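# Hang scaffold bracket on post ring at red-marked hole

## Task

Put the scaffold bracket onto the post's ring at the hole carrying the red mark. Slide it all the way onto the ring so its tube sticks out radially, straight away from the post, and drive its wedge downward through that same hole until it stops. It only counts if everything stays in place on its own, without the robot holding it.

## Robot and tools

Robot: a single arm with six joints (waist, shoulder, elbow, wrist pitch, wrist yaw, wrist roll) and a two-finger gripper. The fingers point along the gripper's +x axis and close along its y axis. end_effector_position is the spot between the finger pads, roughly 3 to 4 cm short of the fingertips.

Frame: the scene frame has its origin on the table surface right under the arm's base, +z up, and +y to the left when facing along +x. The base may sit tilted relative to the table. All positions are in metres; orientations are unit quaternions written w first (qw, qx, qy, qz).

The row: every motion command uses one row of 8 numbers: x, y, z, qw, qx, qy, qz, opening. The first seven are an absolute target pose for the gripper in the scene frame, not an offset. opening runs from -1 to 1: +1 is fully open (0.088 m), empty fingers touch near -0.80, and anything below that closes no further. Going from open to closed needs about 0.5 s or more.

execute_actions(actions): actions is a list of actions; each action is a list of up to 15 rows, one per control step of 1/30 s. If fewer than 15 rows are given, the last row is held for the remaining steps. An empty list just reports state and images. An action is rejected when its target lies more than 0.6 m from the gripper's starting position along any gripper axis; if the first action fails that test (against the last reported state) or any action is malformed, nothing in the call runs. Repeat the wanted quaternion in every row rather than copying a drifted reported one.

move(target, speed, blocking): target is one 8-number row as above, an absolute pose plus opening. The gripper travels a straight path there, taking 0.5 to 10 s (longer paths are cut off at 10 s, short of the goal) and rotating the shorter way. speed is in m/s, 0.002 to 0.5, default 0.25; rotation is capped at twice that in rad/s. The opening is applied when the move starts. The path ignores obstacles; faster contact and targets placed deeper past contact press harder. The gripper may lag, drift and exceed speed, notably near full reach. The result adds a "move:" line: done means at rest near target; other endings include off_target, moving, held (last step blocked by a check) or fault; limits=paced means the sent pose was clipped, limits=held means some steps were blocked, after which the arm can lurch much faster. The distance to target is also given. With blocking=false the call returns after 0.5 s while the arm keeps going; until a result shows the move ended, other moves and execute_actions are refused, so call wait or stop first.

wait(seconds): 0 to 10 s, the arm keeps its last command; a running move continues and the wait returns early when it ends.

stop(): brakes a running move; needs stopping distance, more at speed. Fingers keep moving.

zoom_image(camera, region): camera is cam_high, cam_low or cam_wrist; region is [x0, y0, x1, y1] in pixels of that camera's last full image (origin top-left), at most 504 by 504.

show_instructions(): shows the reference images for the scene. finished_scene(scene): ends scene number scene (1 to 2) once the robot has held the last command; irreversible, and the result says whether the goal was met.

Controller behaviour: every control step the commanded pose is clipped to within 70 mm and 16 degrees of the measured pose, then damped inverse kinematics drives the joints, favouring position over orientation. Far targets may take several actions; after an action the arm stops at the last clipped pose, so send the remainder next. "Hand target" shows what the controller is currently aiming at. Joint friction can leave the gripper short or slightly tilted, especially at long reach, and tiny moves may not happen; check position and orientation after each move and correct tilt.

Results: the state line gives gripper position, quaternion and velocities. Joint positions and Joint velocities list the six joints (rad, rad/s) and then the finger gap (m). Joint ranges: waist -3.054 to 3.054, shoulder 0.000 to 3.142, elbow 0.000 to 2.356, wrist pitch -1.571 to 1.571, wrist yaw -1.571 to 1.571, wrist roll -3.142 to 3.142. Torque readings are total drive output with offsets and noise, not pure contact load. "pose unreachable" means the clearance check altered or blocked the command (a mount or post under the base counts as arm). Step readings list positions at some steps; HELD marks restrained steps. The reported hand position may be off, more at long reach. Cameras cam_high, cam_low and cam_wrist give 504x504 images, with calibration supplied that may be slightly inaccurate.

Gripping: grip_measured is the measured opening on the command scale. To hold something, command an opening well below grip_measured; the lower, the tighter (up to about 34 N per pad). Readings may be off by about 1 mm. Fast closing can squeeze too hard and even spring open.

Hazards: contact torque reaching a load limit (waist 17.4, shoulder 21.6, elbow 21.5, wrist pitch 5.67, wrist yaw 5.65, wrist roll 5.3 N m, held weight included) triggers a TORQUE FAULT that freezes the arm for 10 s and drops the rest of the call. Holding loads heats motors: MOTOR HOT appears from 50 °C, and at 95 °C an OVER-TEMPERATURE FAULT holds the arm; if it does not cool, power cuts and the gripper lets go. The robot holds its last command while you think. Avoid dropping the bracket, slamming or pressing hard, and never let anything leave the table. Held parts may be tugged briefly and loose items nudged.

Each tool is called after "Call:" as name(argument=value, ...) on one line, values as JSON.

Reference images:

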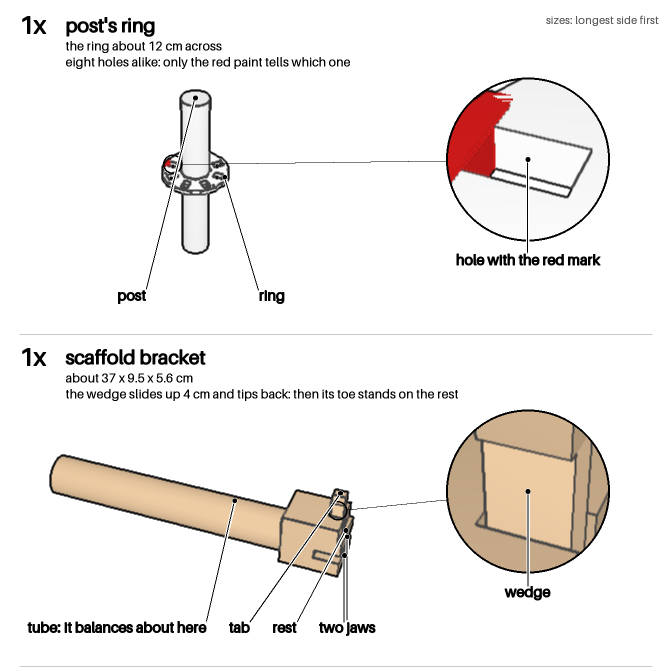

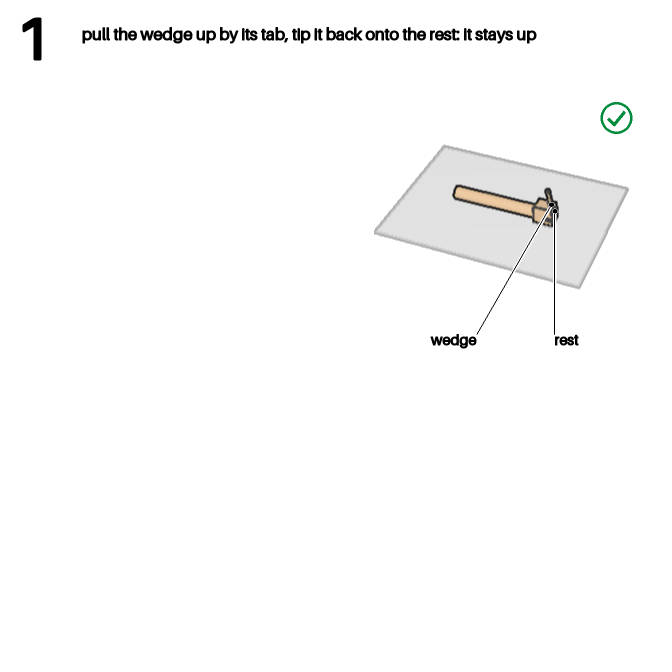

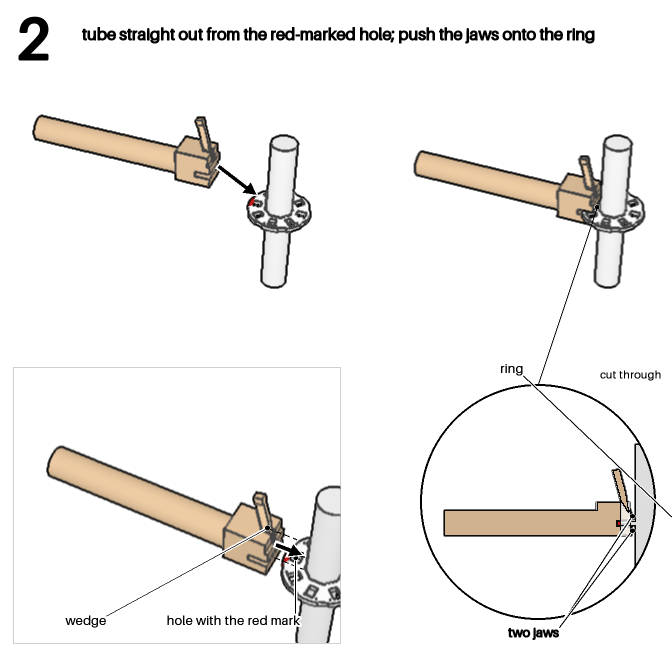

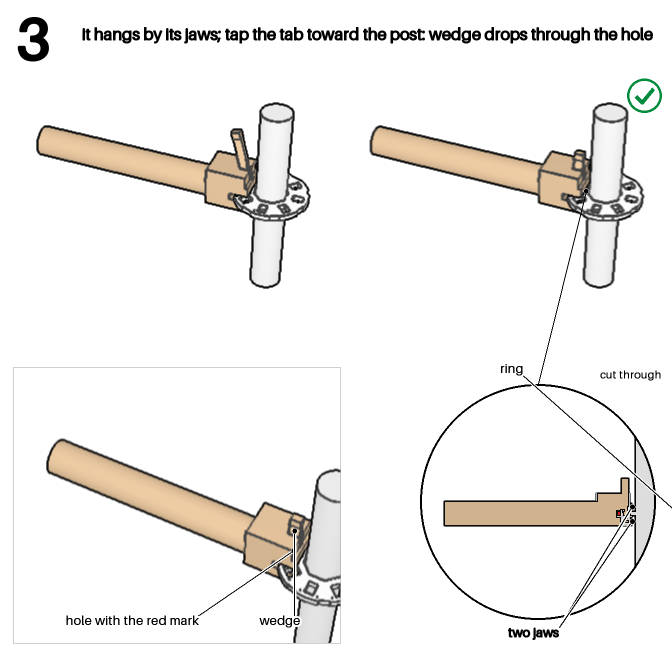

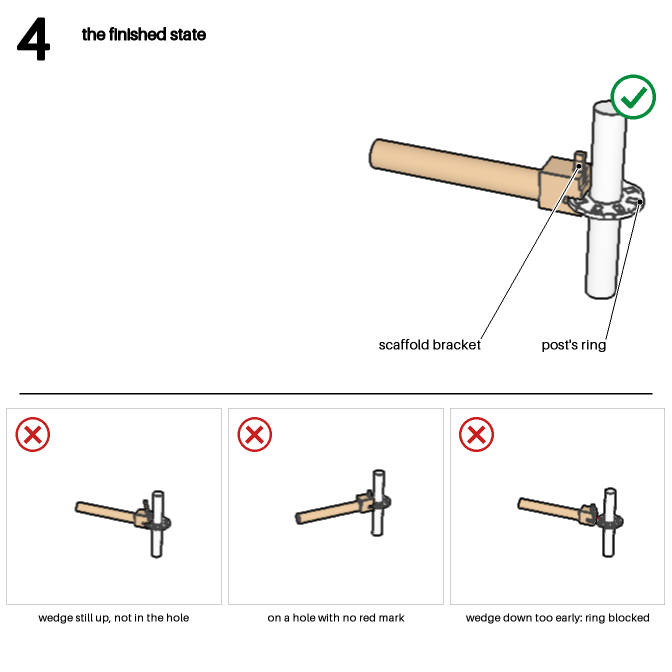

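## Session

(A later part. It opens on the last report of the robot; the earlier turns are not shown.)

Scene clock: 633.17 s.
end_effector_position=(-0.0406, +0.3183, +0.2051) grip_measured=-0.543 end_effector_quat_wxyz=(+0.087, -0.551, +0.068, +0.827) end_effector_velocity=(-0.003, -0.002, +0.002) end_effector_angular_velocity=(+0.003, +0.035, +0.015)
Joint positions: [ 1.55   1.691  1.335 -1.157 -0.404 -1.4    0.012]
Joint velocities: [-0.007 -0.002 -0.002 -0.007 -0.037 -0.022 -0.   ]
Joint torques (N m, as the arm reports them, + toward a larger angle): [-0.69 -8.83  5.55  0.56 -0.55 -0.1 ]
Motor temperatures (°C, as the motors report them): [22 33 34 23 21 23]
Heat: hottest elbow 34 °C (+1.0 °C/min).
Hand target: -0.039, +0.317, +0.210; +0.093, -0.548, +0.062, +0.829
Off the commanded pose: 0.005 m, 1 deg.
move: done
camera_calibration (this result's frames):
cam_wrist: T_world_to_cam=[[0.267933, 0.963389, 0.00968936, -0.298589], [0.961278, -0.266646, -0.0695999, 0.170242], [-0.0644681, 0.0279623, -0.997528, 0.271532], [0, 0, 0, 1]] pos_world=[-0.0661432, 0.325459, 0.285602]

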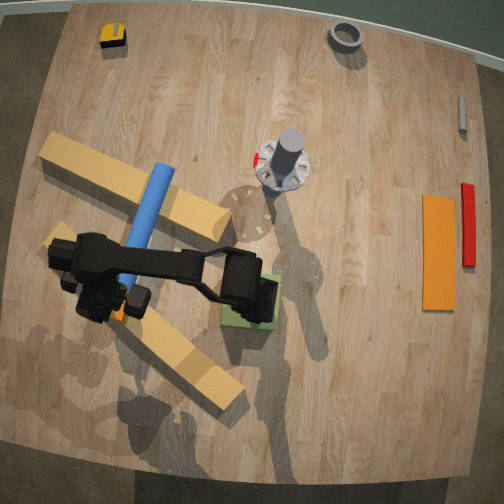

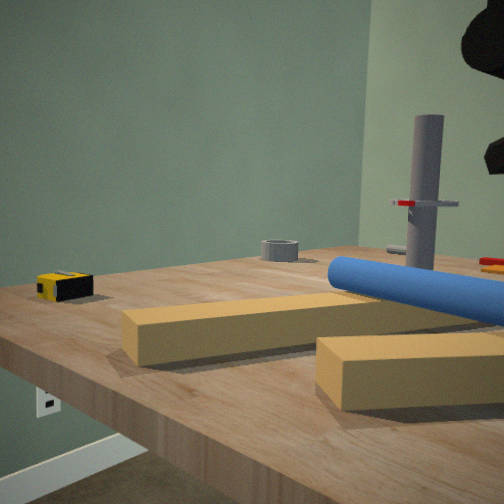

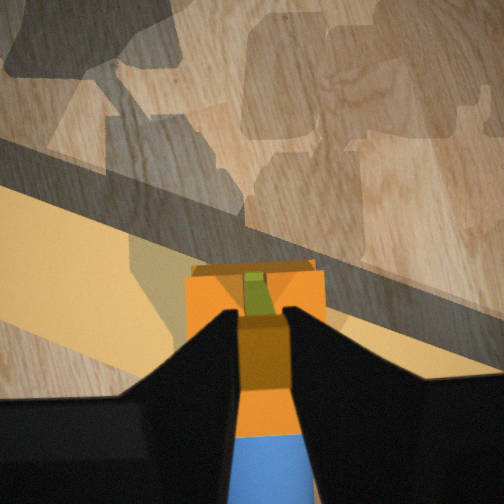

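Call:
move(target=[-0.0265, 0.3145, 0.2055, 0.0983, -0.4817, 0.0545, 0.8691, -0.7], speed=0.04)

Scene clock: 655.53 s.
end_effector_position=(-0.0288, +0.3157, +0.2033) grip_measured=-0.542 end_effector_quat_wxyz=(+0.093, -0.485, +0.059, +0.867) end_effector_velocity=(-0.002, +0.001, +0.002) end_effector_angular_velocity=(+0.020, +0.033, +0.012)
Joint positions: [ 1.443  1.691  1.283 -1.137 -0.562 -1.51   0.012]
Joint velocities: [-0.007 -0.002 -0.007  0.007 -0.037 -0.022  0.   ]
Joint torques (N m, as the arm reports them, + toward a larger angle): [-1.03 -7.85  5.12  0.71 -0.84 -0.33]
Motor temperatures (°C, as the motors report them): [22 34 33 23 21 23]
Heat: hottest shoulder 34 °C (+0.0 °C/min).
Hand target: -0.027, +0.314, +0.205; +0.098, -0.482, +0.055, +0.869
Off the commanded pose: 0.003 m, 1 deg.
move: done
camera_calibration (this result's frames):
cam_wrist: T_world_to_cam=[[0.271902, 0.962308, 0.00565913, -0.297945], [0.938458, -0.263852, -0.222888, 0.187678], [-0.212994, 0.0659145, -0.974828, 0.249682], [0, 0, 0, 1]] pos_world=[-0.0419356, 0.319776, 0.286914]

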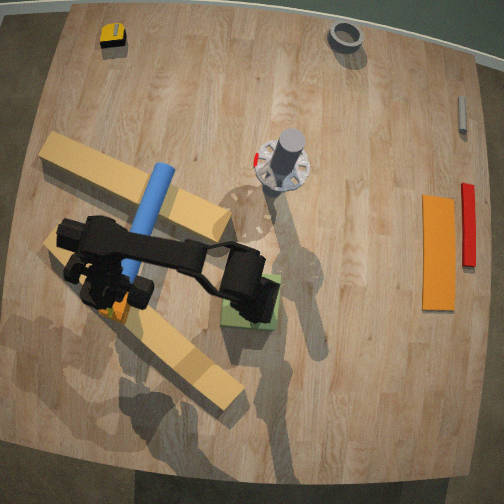

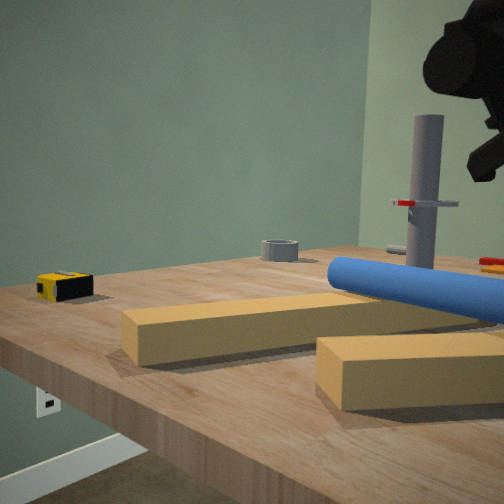

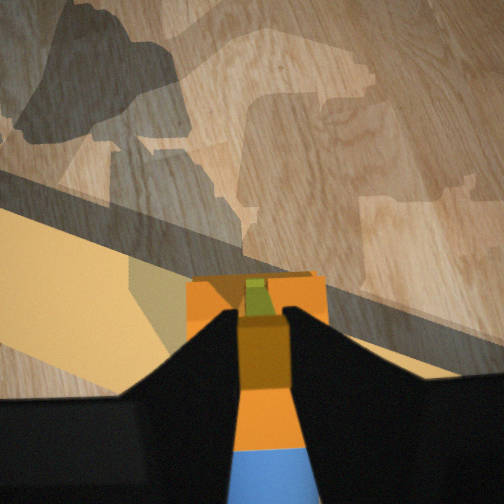

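Call:
zoom_image(camera="cam_wrist", region=[180, 250, 340, 410])

Call:
zoom_image(camera="cam_high", region=[80, 270, 150, 340])

Call:
zoom_image(camera="cam_low", region=[300, 240, 504, 380])

Region (180, 250, 340, 410) of cam_wrist's 504x504 image, scaled by 3.150, with more detail than that image has.

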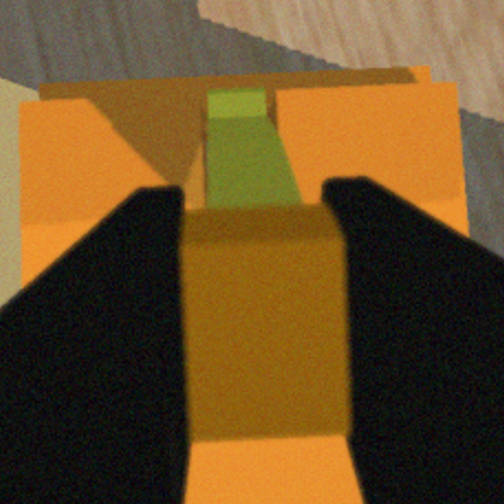

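Region (80, 270, 150, 340) of cam_high's 504x504 image, scaled by 7.200, with more detail than that image has.

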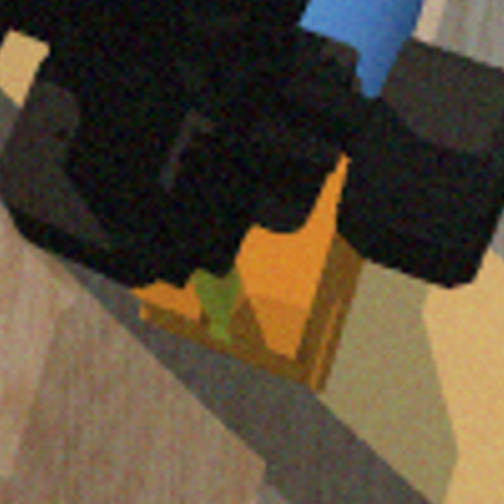

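Region (300, 240, 504, 380) of cam_low's 504x504 image, scaled by 2.471, with more detail than that image has; it fills the top 346 rows of this view, and the rest is white.

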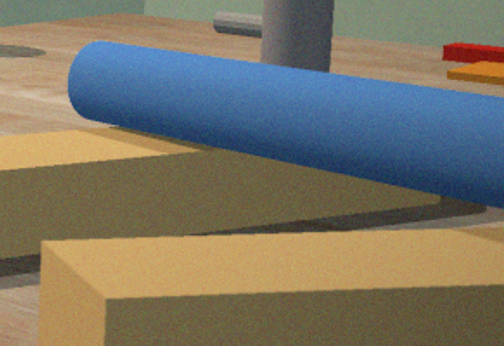

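Call:
move(target=[-0.0265, 0.3145, 0.1945, 0.0983, -0.4817, 0.0545, 0.8691, -0.7], speed=0.03)

Scene clock: 674.60 s.
end_effector_position=(-0.0285, +0.3150, +0.1958) grip_measured=-0.542 end_effector_quat_wxyz=(+0.095, -0.483, +0.056, +0.869) end_effector_velocity=(+0.001, -0.000, -0.001) end_effector_angular_velocity=(+0.008, +0.006, -0.001)
Joint positions: [ 1.44   1.691  1.251 -1.101 -0.567 -1.514  0.012]
Joint velocities: [-0.007 -0.002 -0.007  0.007 -0.007 -0.007  0.   ]
Joint torques (N m, as the arm reports them, + toward a larger angle): [-0.67 -6.92  4.61  1.18 -0.61 -0.15]
Motor temperatures (°C, as the motors report them): [22 35 32 23 21 23]
Heat: hottest shoulder 35 °C (+2.0 °C/min).
Hand target: -0.027, +0.314, +0.195; +0.098, -0.482, +0.055, +0.869
Off the commanded pose: 0.002 m, 0 deg.
move: done
camera_calibration (this result's frames):
cam_wrist: T_world_to_cam=[[0.271587, 0.962347, 0.0113149, -0.298495], [0.937626, -0.261922, -0.228593, 0.186104], [-0.217023, 0.0726921, -0.973456, 0.23997], [0, 0, 0, 1]] pos_world=[-0.0413498, 0.318557, 0.27952]

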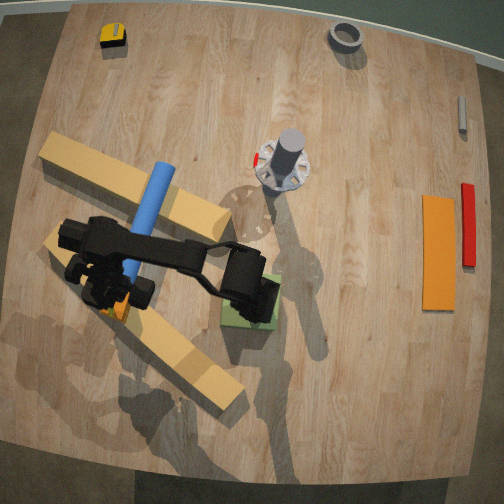

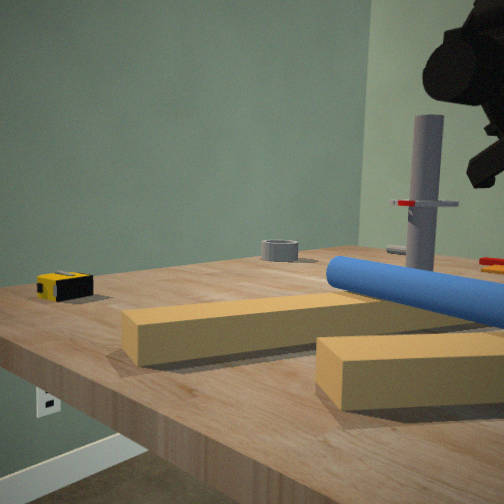

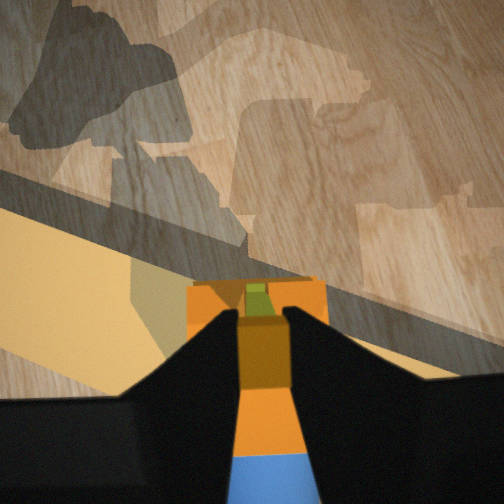

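Call:
zoom_image(camera="cam_wrist", region=[180, 250, 340, 410])

Call:
zoom_image(camera="cam_high", region=[85, 280, 140, 335])

Call:
zoom_image(camera="cam_low", region=[300, 240, 504, 380])

Region (180, 250, 340, 410) of cam_wrist's 504x504 image, scaled by 3.150, with more detail than that image has.

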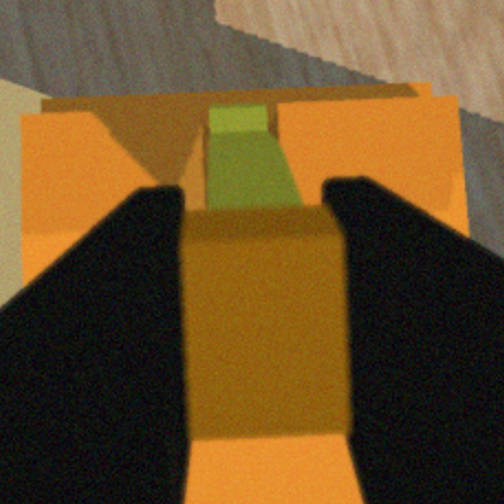

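Region (85, 280, 140, 335) of cam_high's 504x504 image, scaled by 9.164, with more detail than that image has.

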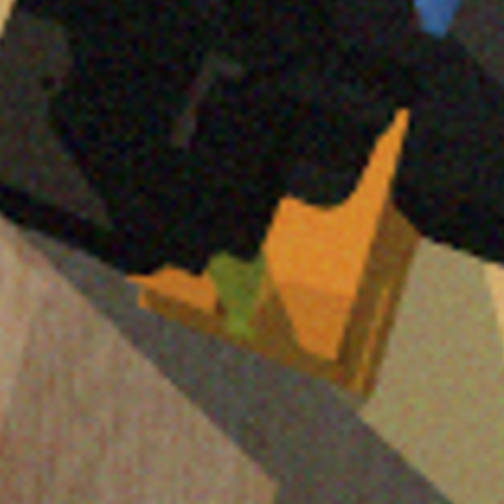

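Region (300, 240, 504, 380) of cam_low's 504x504 image, scaled by 2.471, with more detail than that image has; it fills the top 346 rows of this view, and the rest is white.

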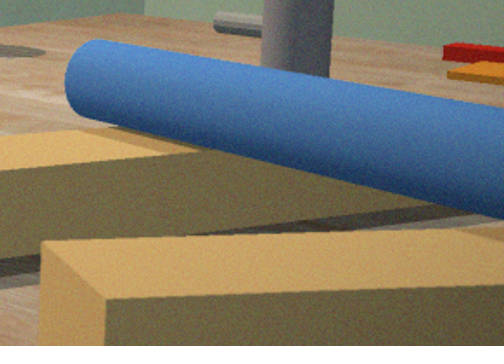

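Call:
execute_actions(actions=[[[-0.0280, 0.3148, 0.1950, 0.0983, -0.4817, 0.0545, 0.8691, -0.62],[-0.0280, 0.3148, 0.1950, 0.0983, -0.4817, 0.0545, 0.8691, -0.58],[-0.0280, 0.3148, 0.1950, 0.0983, -0.4817, 0.0545, 0.8691, -0.55],[-0.0280, 0.3148, 0.1950, 0.0983, -0.4817, 0.0545, 0.8691, -0.52],[-0.0280, 0.3148, 0.1950, 0.0983, -0.4817, 0.0545, 0.8691, -0.49],[-0.0280, 0.3148, 0.1950, 0.0983, -0.4817, 0.0545, 0.8691, -0.45],[-0.0280, 0.3148, 0.1950, 0.0983, -0.4817, 0.0545, 0.8691, -0.40],[-0.0280, 0.3148, 0.1950, 0.0983, -0.4817, 0.0545, 0.8691, -0.3],[-0.0280, 0.3148, 0.1950, 0.0983, -0.4817, 0.0545, 0.8691, -0.2],[-0.0280, 0.3148, 0.1950, 0.0983, -0.4817, 0.0545, 0.8691, -0.1],[-0.0280, 0.3148, 0.1950, 0.0983, -0.4817, 0.0545, 0.8691, 0.0]]])

Scene clock: 695.33 s.
end_effector_position=(-0.0281, +0.3165, +0.1957) grip_measured=-0.046 end_effector_quat_wxyz=(+0.098, -0.481, +0.053, +0.870) end_effector_velocity=(-0.001, -0.002, +0.001) end_effector_angular_velocity=(-0.002, +0.008, +0.004)
Joint positions: [ 1.437  1.69   1.248 -1.09  -0.573 -1.514  0.037]
Joint velocities: [-0.002 -0.002 -0.002 -0.007 -0.007 -0.007  0.023]
Joint torques (N m, as the arm reports them, + toward a larger angle): [-0.07 -7.    4.98  0.62 -0.35  0.05]
Motor temperatures (°C, as the motors report them): [22 34 31 24 21 23]
Heat: hottest shoulder 34 °C (+0.0 °C/min).
Hand target: -0.028, +0.315, +0.195; +0.098, -0.482, +0.055, +0.869
Off the commanded pose: 0.002 m, 0 deg.
Step readings (end_effector_position):
0: (-0.0283, +0.3155, +0.1960)
1: (-0.0283, +0.3155, +0.1960)
2: (-0.0283, +0.3155, +0.1960)
4: (-0.0283, +0.3155, +0.1960)
8: (-0.0281, +0.3166, +0.1959)
15: end_effector_position above
camera_calibration (this result's frames):
cam_wrist: T_world_to_cam=[[0.274332, 0.961453, 0.0187001, -0.301139], [0.935831, -0.262446, -0.235249, 0.18749], [-0.221273, 0.0820365, -0.971755, 0.236439], [0, 0, 0, 1]] pos_world=[-0.0405294, 0.319341, 0.279499]

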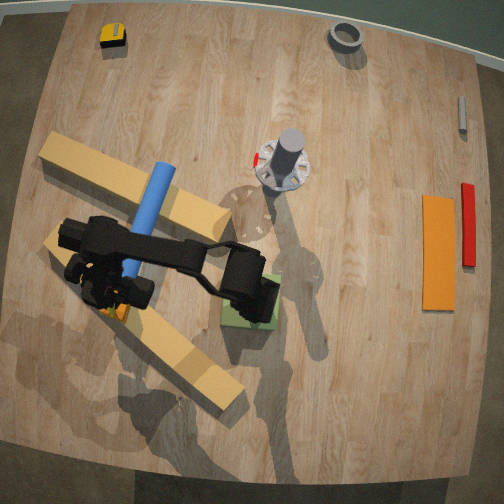

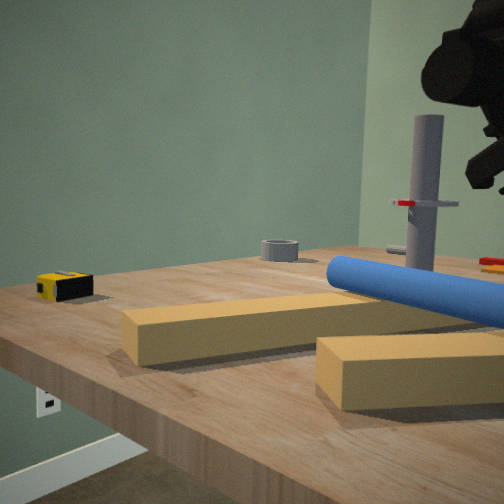

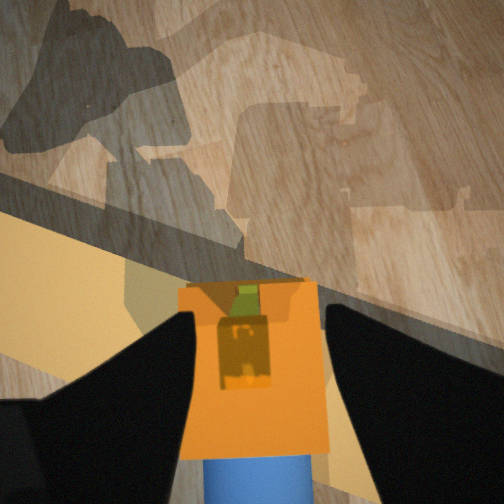

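Call:
move(target=[-0.022, 0.315, 0.245, 0.0983, -0.4817, 0.0545, 0.8691, 1.0], speed=0.15)

Call:
move(target=[0.02, 0.305, 0.255, 0.5534, -0.4402, 0.5534, 0.4402, 1.0], speed=0.45)

Call:
move(target=[0.0574, 0.2925, 0.21, 0.7026, 0.0800, 0.7026, -0.0800, 1.0], speed=0.45)

Scene clock: 757.73 s.
end_effector_position=(-0.0237, +0.3130, +0.2388) grip_measured=+1.000 end_effector_quat_wxyz=(+0.093, -0.480, +0.065, +0.870) end_effector_velocity=(-0.004, +0.000, +0.004) end_effector_angular_velocity=(+0.010, +0.020, +0.009)
Joint positions: [ 1.419  1.68   1.409 -1.296 -0.573 -1.533  0.088]
Joint velocities: [ 0.002 -0.002  0.007 -0.007 -0.022 -0.007  0.   ]
Joint torques (N m, as the arm reports them, + toward a larger angle): [-0.29 -7.34  7.74  0.31 -0.39 -0.15]
Motor temperatures (°C, as the motors report them): [22 34 31 23 21 23]
Heat: hottest shoulder 34 °C (+0.0 °C/min).
Hand target: -0.022, +0.315, +0.245; +0.098, -0.482, +0.054, +0.869
Off the commanded pose: 0.007 m, 1 deg.
move: done
camera_calibration (this result's frames):
cam_wrist: T_world_to_cam=[[0.276861, 0.960892, -0.0058742, -0.293606], [0.934152, -0.270578, -0.232697, 0.194444], [-0.225187, 0.0589373, -0.972531, 0.28693], [0, 0, 0, 1]] pos_world=[-0.0357397, 0.317825, 0.32257]

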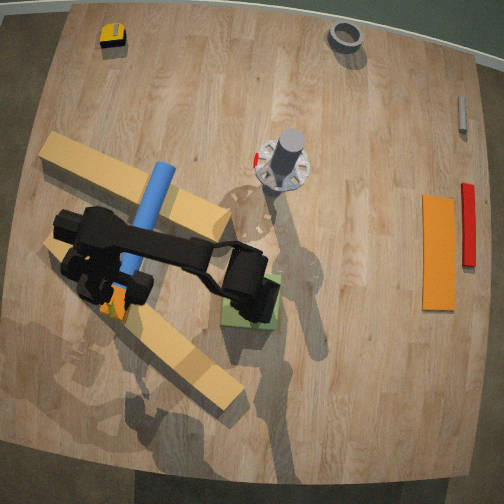

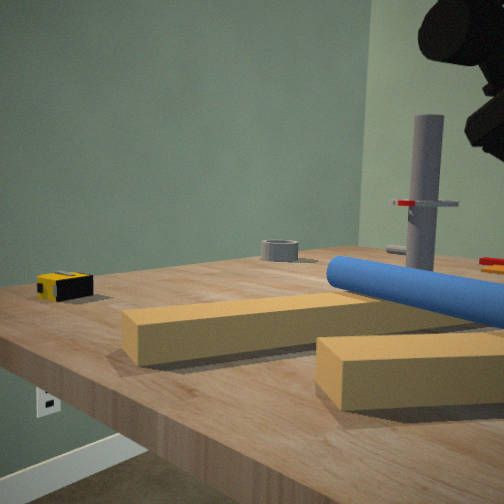

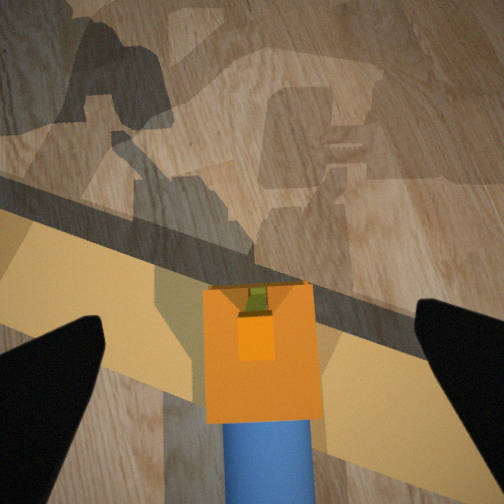

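Scene clock: 760.10 s.
end_effector_position=(+0.0200, +0.3017, +0.2540) grip_measured=+1.000 end_effector_quat_wxyz=(+0.552, -0.440, +0.554, +0.442) end_effector_velocity=(-0.000, +0.002, -0.000) end_effector_angular_velocity=(+0.008, +0.007, -0.010)
Joint positions: [ 1.531  1.682  1.563 -1.446 -0.017  0.143  0.088]
Joint velocities: [-0.002  0.002  0.002  0.007 -0.007  0.007  0.   ]
Joint torques (N m, as the arm reports them, + toward a larger angle): [ 0.22 -5.38  7.73  0.38  0.17  0.19]
Motor temperatures (°C, as the motors report them): [22 34 31 23 21 23]
Heat: hottest shoulder 34 °C (+0.0 °C/min).
Hand target: +0.020, +0.305, +0.255; +0.554, -0.439, +0.553, +0.441
Off the commanded pose: 0.003 m, 0 deg.
move: done
camera_calibration (this result's frames):
cam_wrist: T_world_to_cam=[[0.965261, -0.258355, 0.0390362, 0.0479179], [-0.257038, -0.912067, 0.319477, 0.231279], [-0.0469351, -0.318413, -0.946789, 0.415893], [0, 0, 0, 1]] pos_world=[0.0327141, 0.355747, 0.318004]

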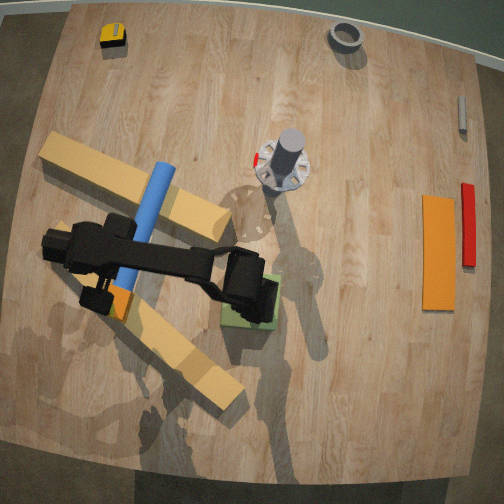

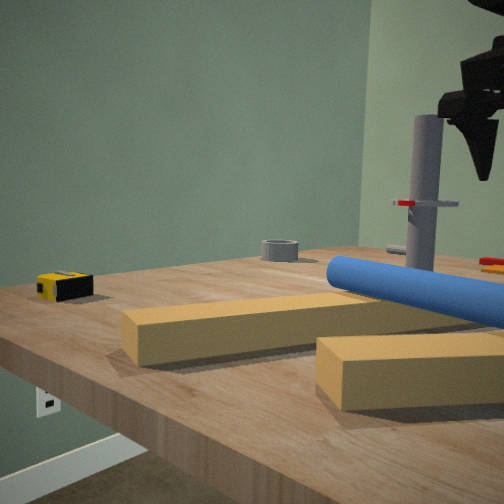

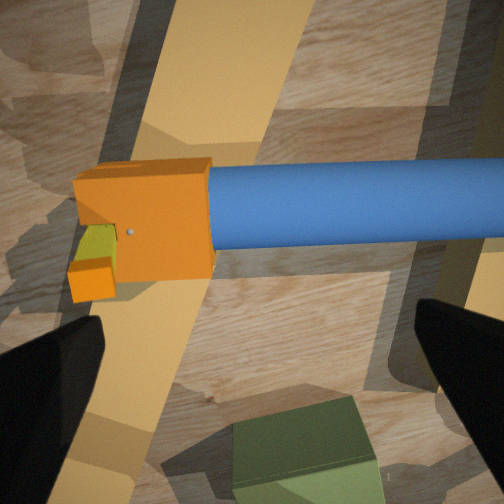

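Scene clock: 762.37 s.
end_effector_position=(+0.0565, +0.2948, +0.2087) grip_measured=+1.000 end_effector_quat_wxyz=(+0.701, +0.075, +0.704, -0.079) end_effector_velocity=(-0.001, -0.002, +0.000) end_effector_angular_velocity=(-0.006, +0.009, -0.010)
Joint positions: [ 1.41   1.675  1.375 -1.27  -0.016  1.586  0.088]
Joint velocities: [-0.002 -0.002 -0.002 -0.007 -0.007  0.007  0.   ]
Joint torques (N m, as the arm reports them, + toward a larger angle): [-0.29 -7.92  4.86  0.58  0.23  0.16]
Motor temperatures (°C, as the motors report them): [22 34 31 23 21 23]
Heat: hottest shoulder 34 °C (+0.0 °C/min).
Hand target: +0.057, +0.292, +0.210; +0.703, +0.080, +0.703, -0.080
Off the commanded pose: 0.003 m, 1 deg.
move: done
camera_calibration (this result's frames):
cam_wrist: T_world_to_cam=[[-0.251721, -0.966508, 0.0499937, 0.287873], [-0.912423, 0.254224, 0.320709, -0.0582739], [-0.322677, 0.0351136, -0.945858, 0.283692], [0, 0, 0, 1]] pos_world=[0.110834, 0.283084, 0.272629]

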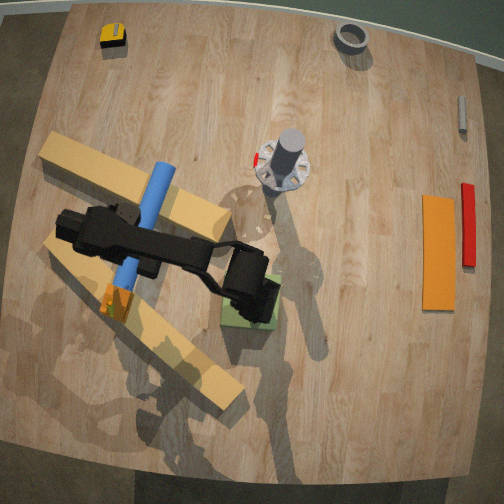

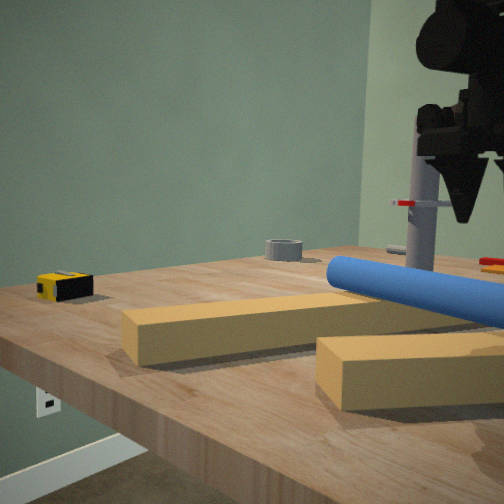

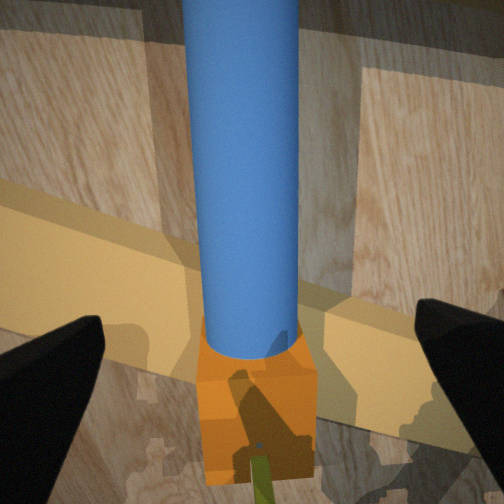

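Call:
zoom_image(camera="cam_wrist", region=[170, 290, 350, 504])

Call:
zoom_image(camera="cam_wrist", region=[130, 0, 370, 340])

Call:
zoom_image(camera="cam_high", region=[85, 270, 145, 330])

Region (170, 290, 350, 504) of cam_wrist's 504x504 image, scaled by 2.355, with more detail than that image has; it fills the left 424 columns of this view, and the rest is white.

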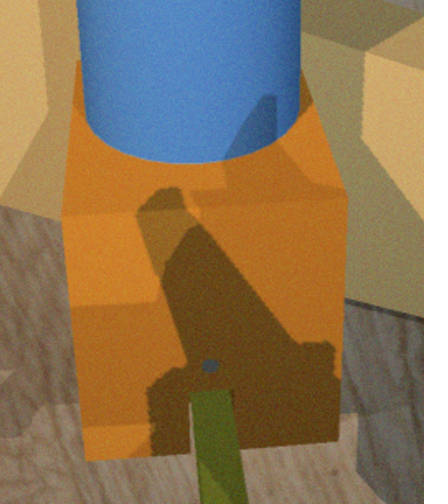

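Region (130, 0, 370, 340) of cam_wrist's 504x504 image, scaled by 1.482, with more detail than that image has; it fills the left 356 columns of this view, and the rest is white.

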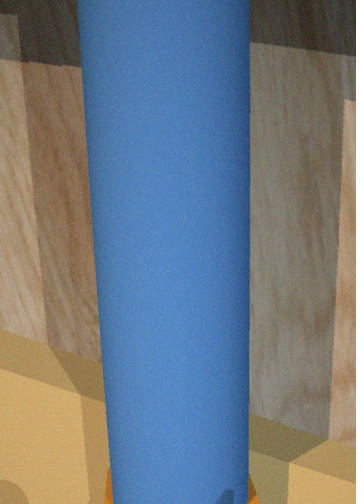

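Region (85, 270, 145, 330) of cam_high's 504x504 image, scaled by 8.400, with more detail than that image has.

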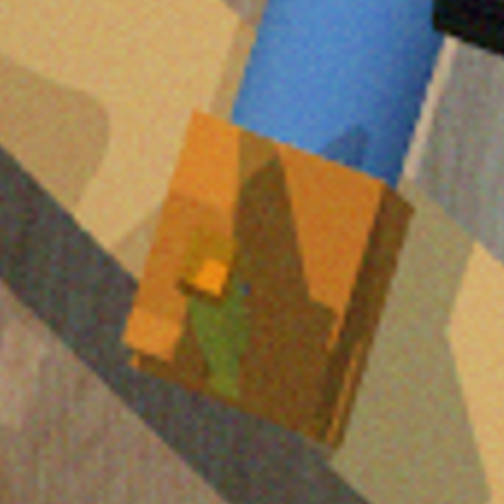

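Call:
move(target=[0.0684, 0.2935, 0.125, 0.7021, 0.0843, 0.7021, -0.0843, 0.65], speed=0.2)

Scene clock: 845.93 s.
end_effector_position=(+0.0674, +0.2963, +0.1292) grip_measured=+0.650 end_effector_quat_wxyz=(+0.701, +0.089, +0.703, -0.080) end_effector_velocity=(-0.000, +0.001, +0.000) end_effector_angular_velocity=(+0.009, +0.005, +0.005)
Joint positions: [ 1.379  1.741  1.126 -0.936 -0.016  1.577  0.071]
Joint velocities: [-0.002 -0.002 -0.002  0.007 -0.007 -0.007 -0.   ]
Joint torques (N m, as the arm reports them, + toward a larger angle): [-0.3  -5.65  4.67  0.6   0.2  -0.16]
Motor temperatures (°C, as the motors report them): [22 36 30 23 21 23]
Heat: hottest shoulder 36 °C (+1.0 °C/min).
Hand target: +0.068, +0.294, +0.125; +0.702, +0.084, +0.702, -0.084
Off the commanded pose: 0.005 m, 1 deg.
move: done
camera_calibration (this result's frames):
cam_wrist: T_world_to_cam=[[-0.272988, -0.961533, 0.0305188, 0.298506], [-0.908137, 0.268037, 0.321627, -0.0276811], [-0.317435, 0.0600853, -0.946374, 0.204272], [0, 0, 0, 1]] pos_world=[0.121193, 0.282169, 0.193111]

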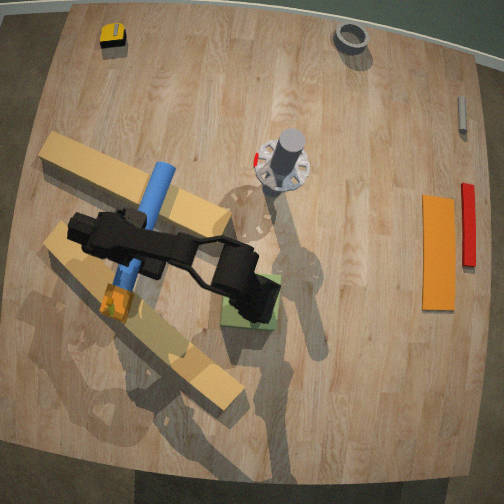

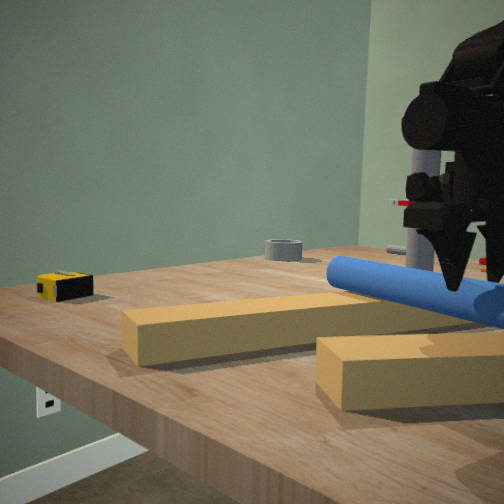

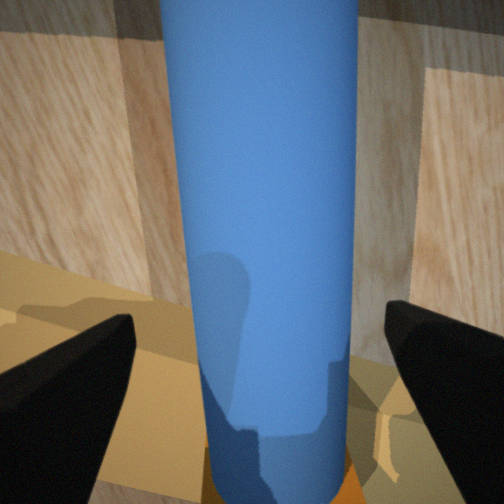

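Call:
move(target=[0.0677, 0.2908, 0.0752, 0.7016, 0.0801, 0.7026, -0.0885, 0.65], speed=0.1)

Scene clock: 867.87 s.
end_effector_position=(+0.0676, +0.2939, +0.0793) grip_measured=+0.650 end_effector_quat_wxyz=(+0.701, +0.086, +0.703, -0.084) end_effector_velocity=(-0.001, -0.003, -0.001) end_effector_angular_velocity=(-0.010, +0.010, +0.019)
Joint positions: [ 1.378  1.832  1.017 -0.748 -0.016  1.577  0.071]
Joint velocities: [-0.002  0.002 -0.002 -0.007 -0.007 -0.022 -0.   ]
Joint torques (N m, as the arm reports them, + toward a larger angle): [-0.05 -5.63  4.15  0.6   0.2  -0.06]
Motor temperatures (°C, as the motors report them): [22 34 30 23 21 23]
Heat: hottest shoulder 34 °C (-1.0 °C/min).
Hand target: +0.068, +0.291, +0.075; +0.702, +0.080, +0.703, -0.089
Off the commanded pose: 0.005 m, 1 deg.
move: done
camera_calibration (this result's frames):
cam_wrist: T_world_to_cam=[[-0.273036, -0.961089, 0.0419377, 0.296768], [-0.907245, 0.271748, 0.321029, -0.0119159], [-0.319934, 0.0496047, -0.94614, 0.160543], [0, 0, 0, 1]] pos_world=[0.121581, 0.280495, 0.143276]

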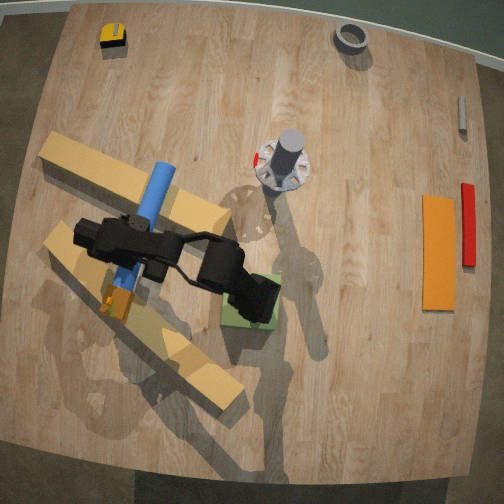

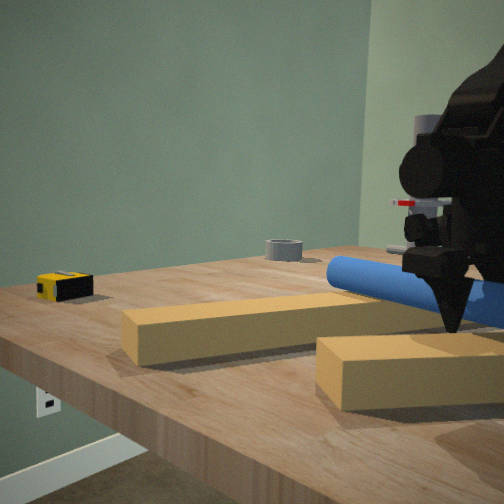

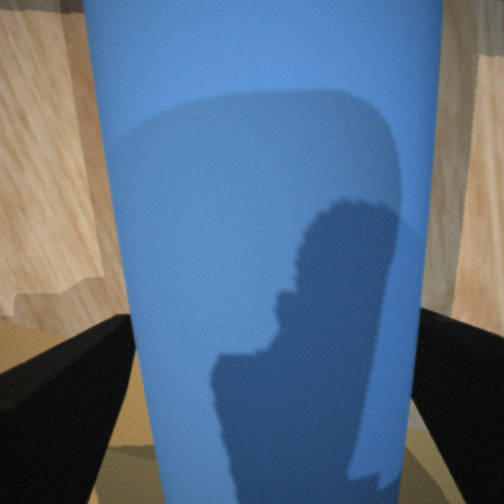

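Call:
execute_actions(actions=[[[0.0672, 0.2890, 0.0752, 0.7016, 0.0801, 0.7026, -0.0885, 0.6],[0.0672, 0.2890, 0.0752, 0.7016, 0.0801, 0.7026, -0.0885, 0.55],[0.0672, 0.2890, 0.0752, 0.7016, 0.0801, 0.7026, -0.0885, 0.5],[0.0672, 0.2890, 0.0752, 0.7016, 0.0801, 0.7026, -0.0885, 0.45],[0.0672, 0.2890, 0.0752, 0.7016, 0.0801, 0.7026, -0.0885, 0.4],[0.0672, 0.2890, 0.0752, 0.7016, 0.0801, 0.7026, -0.0885, 0.36],[0.0672, 0.2890, 0.0752, 0.7016, 0.0801, 0.7026, -0.0885, 0.32],[0.0672, 0.2890, 0.0752, 0.7016, 0.0801, 0.7026, -0.0885, 0.29],[0.0672, 0.2890, 0.0752, 0.7016, 0.0801, 0.7026, -0.0885, 0.26],[0.0672, 0.2890, 0.0752, 0.7016, 0.0801, 0.7026, -0.0885, 0.23],[0.0672, 0.2890, 0.0752, 0.7016, 0.0801, 0.7026, -0.0885, 0.2],[0.0672, 0.2890, 0.0752, 0.7016, 0.0801, 0.7026, -0.0885, 0.17],[0.0672, 0.2890, 0.0752, 0.7016, 0.0801, 0.7026, -0.0885, 0.14],[0.0672, 0.2890, 0.0752, 0.7016, 0.0801, 0.7026, -0.0885, 0.11],[0.0672, 0.2890, 0.0752, 0.7016, 0.0801, 0.7026, -0.0885, 0.08]],[[0.0672, 0.2900, 0.0770, 0.7016, 0.0801, 0.7026, -0.0885, 0.04],[0.0672, 0.2900, 0.0770, 0.7016, 0.0801, 0.7026, -0.0885, 0.0],[0.0672, 0.2900, 0.0770, 0.7016, 0.0801, 0.7026, -0.0885, -0.05],[0.0672, 0.2900, 0.0770, 0.7016, 0.0801, 0.7026, -0.0885, -0.1],[0.0672, 0.2900, 0.0770, 0.7016, 0.0801, 0.7026, -0.0885, -0.15],[0.0672, 0.2900, 0.0770, 0.7016, 0.0801, 0.7026, -0.0885, -0.2],[0.0672, 0.2900, 0.0770, 0.7016, 0.0801, 0.7026, -0.0885, -0.25],[0.0672, 0.2900, 0.0770, 0.7016, 0.0801, 0.7026, -0.0885, -0.3],[0.0672, 0.2900, 0.0770, 0.7016, 0.0801, 0.7026, -0.0885, -0.35],[0.0672, 0.2900, 0.0770, 0.7016, 0.0801, 0.7026, -0.0885, -0.4]]])

Scene clock: 894.33 s.
end_effector_position=(+0.0672, +0.2921, +0.0777) grip_measured=+0.137 end_effector_quat_wxyz=(+0.701, +0.084, +0.703, -0.086) end_effector_velocity=(-0.004, -0.008, +0.000) end_effector_angular_velocity=(-0.034, +0.016, +0.009)
Joint positions: [ 1.378  1.833  1.01  -0.745 -0.016  1.577  0.046]
Joint velocities: [ 0.002 -0.002 -0.002 -0.037 -0.007 -0.007 -0.   ]
Joint torques (N m, as the arm reports them, + toward a larger angle): [-0.05 -6.45  4.9   0.01  0.19 -0.02]
Motor temperatures (°C, as the motors report them): [22 33 30 23 21 23]
Heat: hottest shoulder 33 °C (-3.0 °C/min).
Hand target: +0.067, +0.290, +0.077; +0.702, +0.080, +0.703, -0.088
Off the commanded pose: 0.002 m, 1 deg.
Step readings (end_effector_position; steps 1 to 15: 1st action; 16 to 30: 2nd action):
0: (+0.0676, +0.2939, +0.0790)
1: (+0.0676, +0.2938, +0.0790)
2: (+0.0676, +0.2937, +0.0787)
4: (+0.0674, +0.2929, +0.0782)
8: (+0.0672, +0.2921, +0.0777)
15: (+0.0672, +0.2920, +0.0777)
16: (+0.0672, +0.2922, +0.0777)
17: (+0.0672, +0.2921, +0.0777)
19: (+0.0672, +0.2921, +0.0777)
23: (+0.0672, +0.2921, +0.0777)
30: end_effector_position above
camera_calibration (this result's frames):
cam_wrist: T_world_to_cam=[[-0.273046, -0.960876, 0.0465064, 0.294559], [-0.906888, 0.273231, 0.32078, -0.0117011], [-0.320937, 0.0454118, -0.946011, 0.160215], [0, 0, 0, 1]] pos_world=[0.121236, 0.278957, 0.14162]

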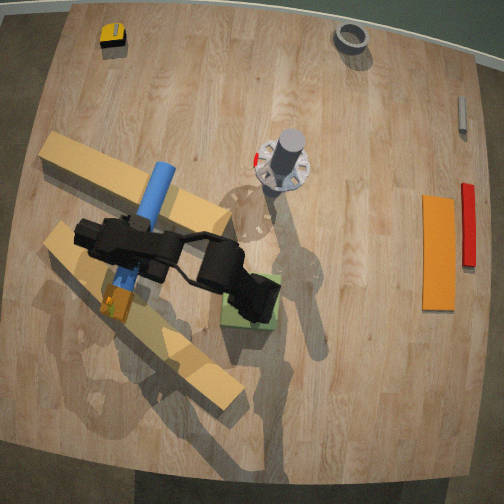

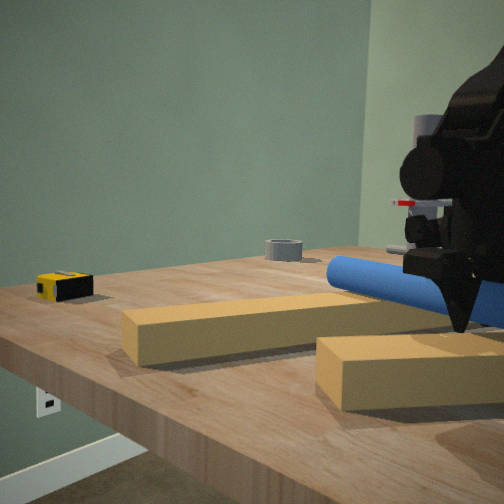

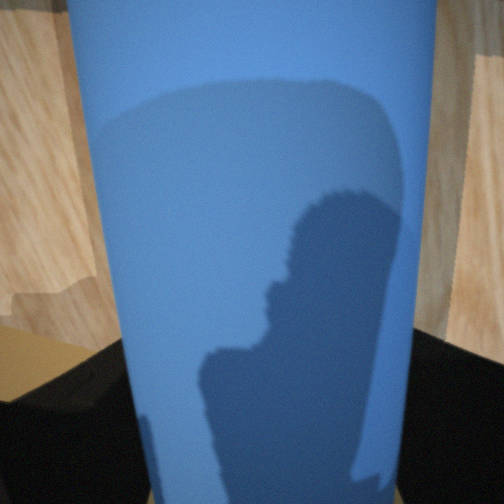

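Call:
move(target=[0.0672, 0.2925, 0.185, 0.7021, 0.0843, 0.7021, -0.0843, -0.4], speed=0.12)

Scene clock: 925.23 s.
end_effector_position=(+0.0647, +0.2868, +0.1734) grip_measured=+0.136 end_effector_quat_wxyz=(+0.699, +0.071, +0.705, -0.099) end_effector_velocity=(+0.002, +0.002, -0.000) end_effector_angular_velocity=(+0.006, -0.009, +0.005)
Joint positions: [ 1.378  1.699  1.26  -1.166 -0.016  1.576  0.046]
Joint velocities: [-0.002  0.002  0.002  0.007  0.007 -0.007 -0.   ]
Joint torques (N m, as the arm reports them, + toward a larger angle): [-0.28 -8.63  8.7   0.2   0.2  -0.11]
Motor temperatures (°C, as the motors report them): [22 34 30 23 21 23]
Heat: hottest shoulder 34 °C (+0.0 °C/min).
Hand target: +0.067, +0.292, +0.185; +0.702, +0.084, +0.702, -0.084
Off the commanded pose: 0.013 m, 2 deg.
move: off_target
camera_calibration (this result's frames):
cam_wrist: T_world_to_cam=[[-0.272593, -0.95841, 0.084515, 0.277007], [-0.904143, 0.285209, 0.318091, -0.0463814], [-0.328966, 0.0102957, -0.944286, 0.26055], [0, 0, 0, 1]] pos_world=[0.119287, 0.276032, 0.237376]

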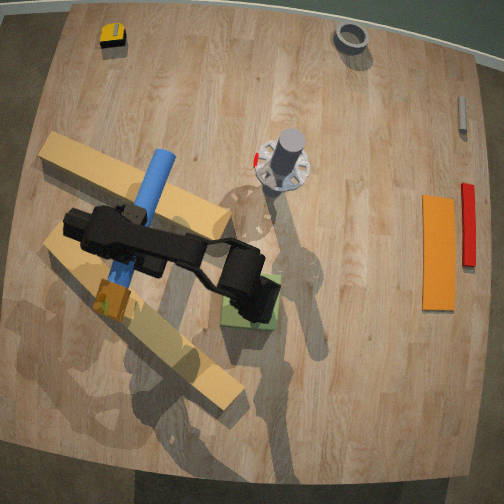

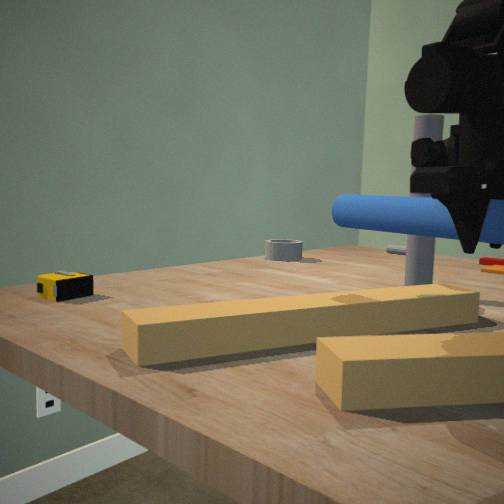

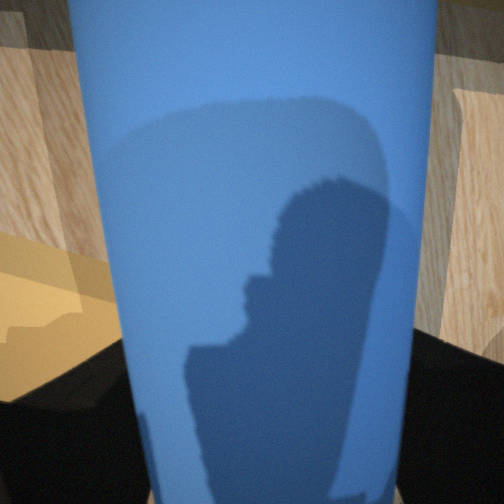

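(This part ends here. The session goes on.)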